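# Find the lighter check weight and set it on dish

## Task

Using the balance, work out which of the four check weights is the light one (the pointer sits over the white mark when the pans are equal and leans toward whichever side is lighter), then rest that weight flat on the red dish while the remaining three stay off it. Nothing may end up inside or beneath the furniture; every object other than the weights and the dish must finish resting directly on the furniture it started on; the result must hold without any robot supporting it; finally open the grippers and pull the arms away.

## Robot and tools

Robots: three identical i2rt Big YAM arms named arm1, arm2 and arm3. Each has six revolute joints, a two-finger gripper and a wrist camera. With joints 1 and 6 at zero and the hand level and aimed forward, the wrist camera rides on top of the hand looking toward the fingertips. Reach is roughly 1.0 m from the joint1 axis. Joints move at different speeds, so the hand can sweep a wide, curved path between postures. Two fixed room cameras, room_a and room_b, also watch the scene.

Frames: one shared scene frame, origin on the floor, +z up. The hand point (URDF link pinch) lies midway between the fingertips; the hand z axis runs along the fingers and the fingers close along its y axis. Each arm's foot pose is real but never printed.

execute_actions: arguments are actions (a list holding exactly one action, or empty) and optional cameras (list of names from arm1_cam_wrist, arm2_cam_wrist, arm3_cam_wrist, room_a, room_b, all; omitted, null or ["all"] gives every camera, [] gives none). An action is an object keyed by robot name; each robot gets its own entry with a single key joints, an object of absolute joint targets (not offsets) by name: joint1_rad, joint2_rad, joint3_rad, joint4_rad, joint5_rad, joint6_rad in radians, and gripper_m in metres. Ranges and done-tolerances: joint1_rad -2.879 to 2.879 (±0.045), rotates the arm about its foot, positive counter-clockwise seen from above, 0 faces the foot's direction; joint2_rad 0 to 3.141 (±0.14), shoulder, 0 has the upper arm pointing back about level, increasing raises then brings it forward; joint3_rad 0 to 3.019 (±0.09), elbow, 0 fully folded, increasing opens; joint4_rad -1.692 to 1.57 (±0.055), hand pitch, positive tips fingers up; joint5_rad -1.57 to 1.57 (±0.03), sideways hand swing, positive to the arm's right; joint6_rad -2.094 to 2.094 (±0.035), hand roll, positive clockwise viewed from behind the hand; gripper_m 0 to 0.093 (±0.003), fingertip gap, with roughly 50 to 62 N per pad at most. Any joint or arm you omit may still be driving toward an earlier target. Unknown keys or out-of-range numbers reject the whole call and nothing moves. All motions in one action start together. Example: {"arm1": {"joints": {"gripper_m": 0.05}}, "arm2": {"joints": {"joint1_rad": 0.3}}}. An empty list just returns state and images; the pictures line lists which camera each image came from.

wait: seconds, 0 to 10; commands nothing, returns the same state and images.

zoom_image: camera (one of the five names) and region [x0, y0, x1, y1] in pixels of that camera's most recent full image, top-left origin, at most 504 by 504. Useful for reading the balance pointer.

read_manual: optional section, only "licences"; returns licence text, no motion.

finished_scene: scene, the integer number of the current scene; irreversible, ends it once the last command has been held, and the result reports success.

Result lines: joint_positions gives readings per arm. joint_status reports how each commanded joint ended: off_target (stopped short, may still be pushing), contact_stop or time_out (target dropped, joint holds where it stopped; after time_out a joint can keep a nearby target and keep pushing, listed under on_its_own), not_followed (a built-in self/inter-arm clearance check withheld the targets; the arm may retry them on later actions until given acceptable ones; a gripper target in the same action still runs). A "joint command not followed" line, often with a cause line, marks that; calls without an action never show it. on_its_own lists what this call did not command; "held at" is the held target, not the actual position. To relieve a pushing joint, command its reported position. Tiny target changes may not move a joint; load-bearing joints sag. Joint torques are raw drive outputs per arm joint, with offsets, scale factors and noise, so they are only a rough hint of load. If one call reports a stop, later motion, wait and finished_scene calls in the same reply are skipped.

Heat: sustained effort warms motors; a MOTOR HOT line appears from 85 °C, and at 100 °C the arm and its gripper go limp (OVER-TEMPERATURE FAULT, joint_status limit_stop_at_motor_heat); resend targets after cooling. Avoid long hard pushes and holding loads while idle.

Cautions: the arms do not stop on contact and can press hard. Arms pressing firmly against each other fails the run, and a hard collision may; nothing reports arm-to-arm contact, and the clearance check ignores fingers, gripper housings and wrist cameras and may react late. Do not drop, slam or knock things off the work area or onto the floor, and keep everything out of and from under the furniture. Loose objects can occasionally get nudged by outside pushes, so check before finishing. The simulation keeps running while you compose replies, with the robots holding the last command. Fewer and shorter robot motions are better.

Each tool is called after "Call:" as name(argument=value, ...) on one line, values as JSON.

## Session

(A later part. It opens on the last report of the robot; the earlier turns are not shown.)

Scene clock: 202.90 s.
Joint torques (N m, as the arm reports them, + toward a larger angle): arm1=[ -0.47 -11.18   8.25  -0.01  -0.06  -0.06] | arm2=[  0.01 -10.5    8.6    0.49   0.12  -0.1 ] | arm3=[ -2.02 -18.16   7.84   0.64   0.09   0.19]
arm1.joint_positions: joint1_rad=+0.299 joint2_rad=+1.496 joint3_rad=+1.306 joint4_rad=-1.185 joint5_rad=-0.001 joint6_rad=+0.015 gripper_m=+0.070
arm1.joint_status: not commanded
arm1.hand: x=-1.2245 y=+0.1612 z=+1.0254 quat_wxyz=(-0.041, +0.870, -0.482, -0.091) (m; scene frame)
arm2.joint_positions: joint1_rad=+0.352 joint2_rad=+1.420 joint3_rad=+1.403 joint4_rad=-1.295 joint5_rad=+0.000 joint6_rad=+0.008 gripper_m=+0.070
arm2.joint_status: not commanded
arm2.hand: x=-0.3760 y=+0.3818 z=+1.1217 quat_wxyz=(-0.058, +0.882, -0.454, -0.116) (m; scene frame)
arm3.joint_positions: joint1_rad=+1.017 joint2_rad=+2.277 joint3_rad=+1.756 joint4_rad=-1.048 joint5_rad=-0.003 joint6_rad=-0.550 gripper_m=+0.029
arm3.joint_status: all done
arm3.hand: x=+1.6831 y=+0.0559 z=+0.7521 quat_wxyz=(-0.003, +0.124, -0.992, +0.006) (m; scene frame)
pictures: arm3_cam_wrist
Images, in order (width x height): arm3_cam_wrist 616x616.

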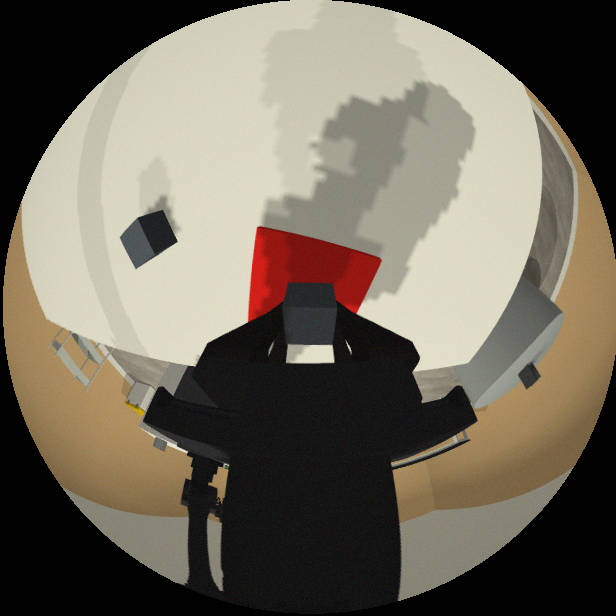

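Call:
execute_actions(actions=[{"arm3": {"joints": {"gripper_m": 0.065, "joint2_rad": 2.29}}}], cameras=["arm3_cam_wrist", "room_a"])

Scene clock: 203.83 s.
Joint torques (N m, as the arm reports them, + toward a larger angle): arm1=[ -0.43 -10.83   8.36  -0.04  -0.06  -0.05] | arm2=[ -0.13 -10.58   8.6    0.53   0.11  -0.09] | arm3=[ -2.04 -19.93   7.9    0.62   0.1    0.19]
arm1.joint_positions: joint1_rad=+0.299 joint2_rad=+1.496 joint3_rad=+1.306 joint4_rad=-1.185 joint5_rad=-0.001 joint6_rad=+0.015 gripper_m=+0.070
arm1.joint_status: not commanded
arm1.hand: x=-1.2245 y=+0.1612 z=+1.0254 quat_wxyz=(-0.041, +0.870, -0.482, -0.091) (m; scene frame)
arm2.joint_positions: joint1_rad=+0.352 joint2_rad=+1.420 joint3_rad=+1.403 joint4_rad=-1.295 joint5_rad=+0.000 joint6_rad=+0.008 gripper_m=+0.070
arm2.joint_status: not commanded
arm2.hand: x=-0.3760 y=+0.3818 z=+1.1217 quat_wxyz=(-0.058, +0.882, -0.454, -0.116) (m; scene frame)
arm3.joint_positions: joint1_rad=+1.017 joint2_rad=+2.277 joint3_rad=+1.756 joint4_rad=-1.048 joint5_rad=-0.002 joint6_rad=-0.550 gripper_m=+0.065
arm3.joint_status: all done
arm3.hand: x=+1.6831 y=+0.0558 z=+0.7521 quat_wxyz=(-0.003, +0.124, -0.992, +0.006) (m; scene frame)
pictures: arm3_cam_wrist, room_a
Images, in order (width x height): arm3_cam_wrist 616x616, room_a 504x504.

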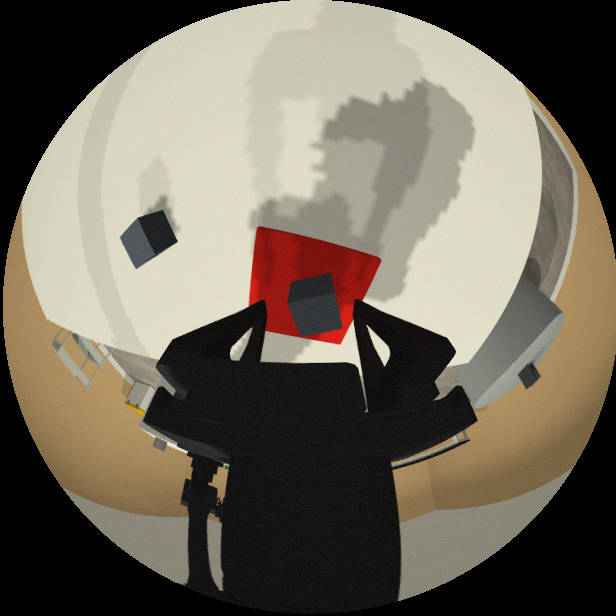

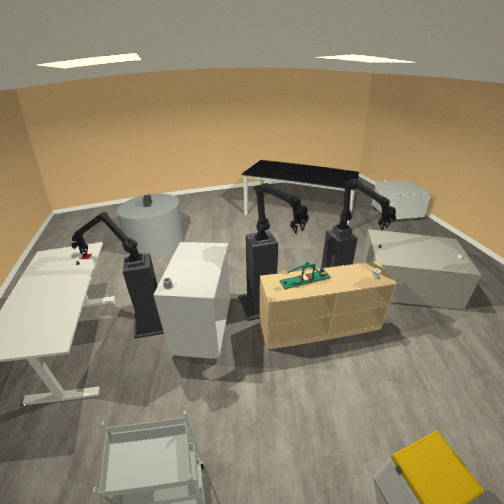

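Call:
execute_actions(actions=[{"arm3": {"joints": {"joint2_rad": 2.1}}}], cameras=["arm3_cam_wrist", "room_a"])

Call:
zoom_image(camera="arm3_cam_wrist", region=[200, 180, 420, 360])

Scene clock: 205.37 s.
Joint torques (N m, as the arm reports them, + toward a larger angle): arm1=[ -0.18 -11.31   8.23   0.01  -0.05  -0.05] | arm2=[ -0.34 -10.53   8.56   0.47   0.12  -0.09] | arm3=[ -1.94 -18.21   9.06   0.97   0.09   0.2 ]
arm1.joint_positions: joint1_rad=+0.299 joint2_rad=+1.496 joint3_rad=+1.306 joint4_rad=-1.185 joint5_rad=-0.001 joint6_rad=+0.015 gripper_m=+0.070
arm1.joint_status: not commanded
arm1.hand: x=-1.2245 y=+0.1612 z=+1.0254 quat_wxyz=(-0.041, +0.870, -0.482, -0.091) (m; scene frame)
arm2.joint_positions: joint1_rad=+0.352 joint2_rad=+1.420 joint3_rad=+1.403 joint4_rad=-1.295 joint5_rad=+0.000 joint6_rad=+0.008 gripper_m=+0.070
arm2.joint_status: not commanded
arm2.hand: x=-0.3760 y=+0.3818 z=+1.1217 quat_wxyz=(-0.058, +0.882, -0.454, -0.116) (m; scene frame)
arm3.joint_positions: joint1_rad=+1.017 joint2_rad=+2.071 joint3_rad=+1.756 joint4_rad=-1.045 joint5_rad=-0.002 joint6_rad=-0.550 gripper_m=+0.065
arm3.joint_status: all done
arm3.hand: x=+1.7079 y=+0.0496 z=+0.8849 quat_wxyz=(-0.097, +0.124, -0.986, +0.049) (m; scene frame)
pictures: arm3_cam_wrist, room_a
Images, in order (width x height): arm3_cam_wrist 616x616, room_a 504x504.

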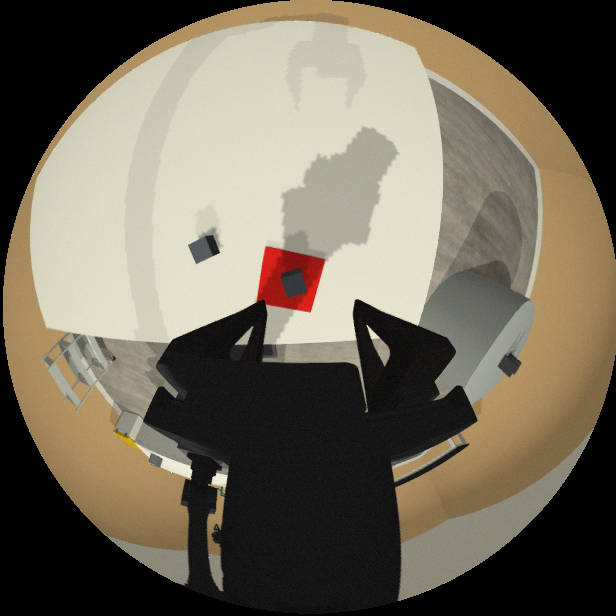

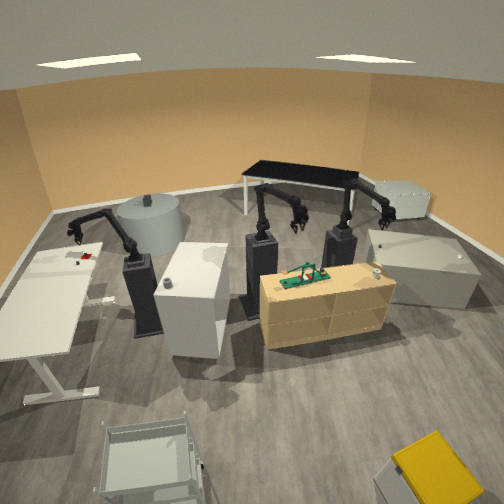

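Region (200, 180, 420, 360) of arm3_cam_wrist's 616x616 image, scaled by 2.291, with more detail than that image has; it fills the top 412 rows of this view, and the rest is white.

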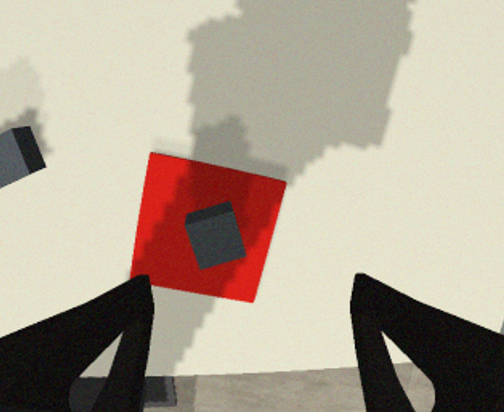

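Call:
execute_actions(actions=[{"arm3": {"joints": {"joint1_rad": 0.3, "joint2_rad": 1.4, "joint3_rad": 1.45, "joint4_rad": -1.3}}}], cameras=["room_a", "room_b"])

Call:
zoom_image(camera="room_a", region=[250, 220, 490, 320])

Call:
zoom_image(camera="room_a", region=[40, 220, 240, 320])

Scene clock: 207.73 s.
Joint torques (N m, as the arm reports them, + toward a larger angle): arm1=[ -0.07 -11.06   8.29  -0.06  -0.07  -0.06] | arm2=[ -0.22 -10.61   8.59   0.51   0.12  -0.09] | arm3=[-0.88 -8.58  7.57  0.45 -0.05  0.21]
arm1.joint_positions: joint1_rad=+0.299 joint2_rad=+1.496 joint3_rad=+1.306 joint4_rad=-1.185 joint5_rad=-0.001 joint6_rad=+0.015 gripper_m=+0.070
arm1.joint_status: not commanded
arm1.hand: x=-1.2245 y=+0.1612 z=+1.0254 quat_wxyz=(-0.041, +0.870, -0.482, -0.091) (m; scene frame)
arm2.joint_positions: joint1_rad=+0.352 joint2_rad=+1.420 joint3_rad=+1.403 joint4_rad=-1.295 joint5_rad=+0.000 joint6_rad=+0.008 gripper_m=+0.070
arm2.joint_status: not commanded
arm2.hand: x=-0.3760 y=+0.3818 z=+1.1217 quat_wxyz=(-0.058, +0.882, -0.454, -0.116) (m; scene frame)
arm3.joint_positions: joint1_rad=+0.294 joint2_rad=+1.380 joint3_rad=+1.466 joint4_rad=-1.289 joint5_rad=+0.002 joint6_rad=-0.549 gripper_m=+0.065
arm3.joint_status: all done
arm3.hand: x=+1.3116 y=-0.1615 z=+1.1332 quat_wxyz=(-0.131, -0.231, -0.954, +0.136) (m; scene frame)
pictures: room_a, room_b
Images, in order (width x height): room_a 504x504, room_b 504x504.

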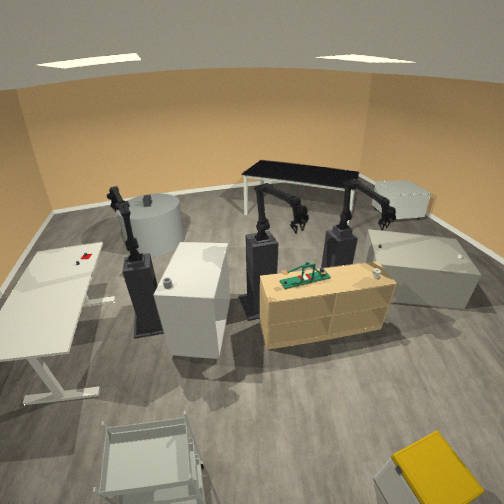

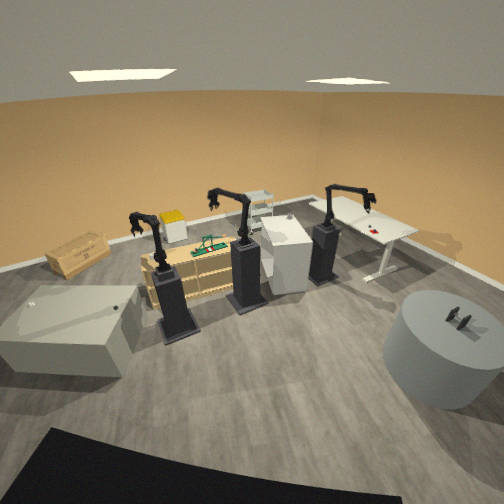

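Region (250, 220, 490, 320) of room_a's 504x504 image, scaled by 2.100, with more detail than that image has; it fills the top 210 rows of this view, and the rest is white.

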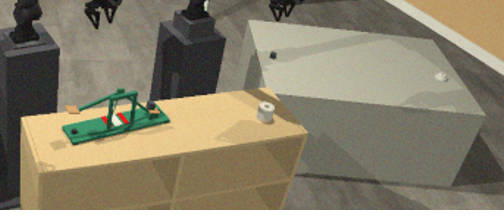

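Region (40, 220, 240, 320) of room_a's 504x504 image, scaled by 2.520, with more detail than that image has.

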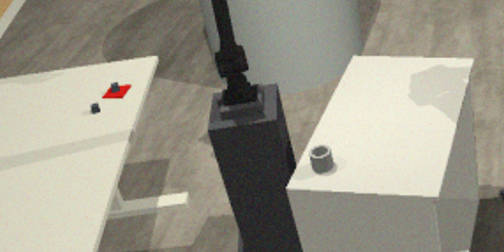

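Call:
finished_scene(scene=1)

The scene is finished: the task was done.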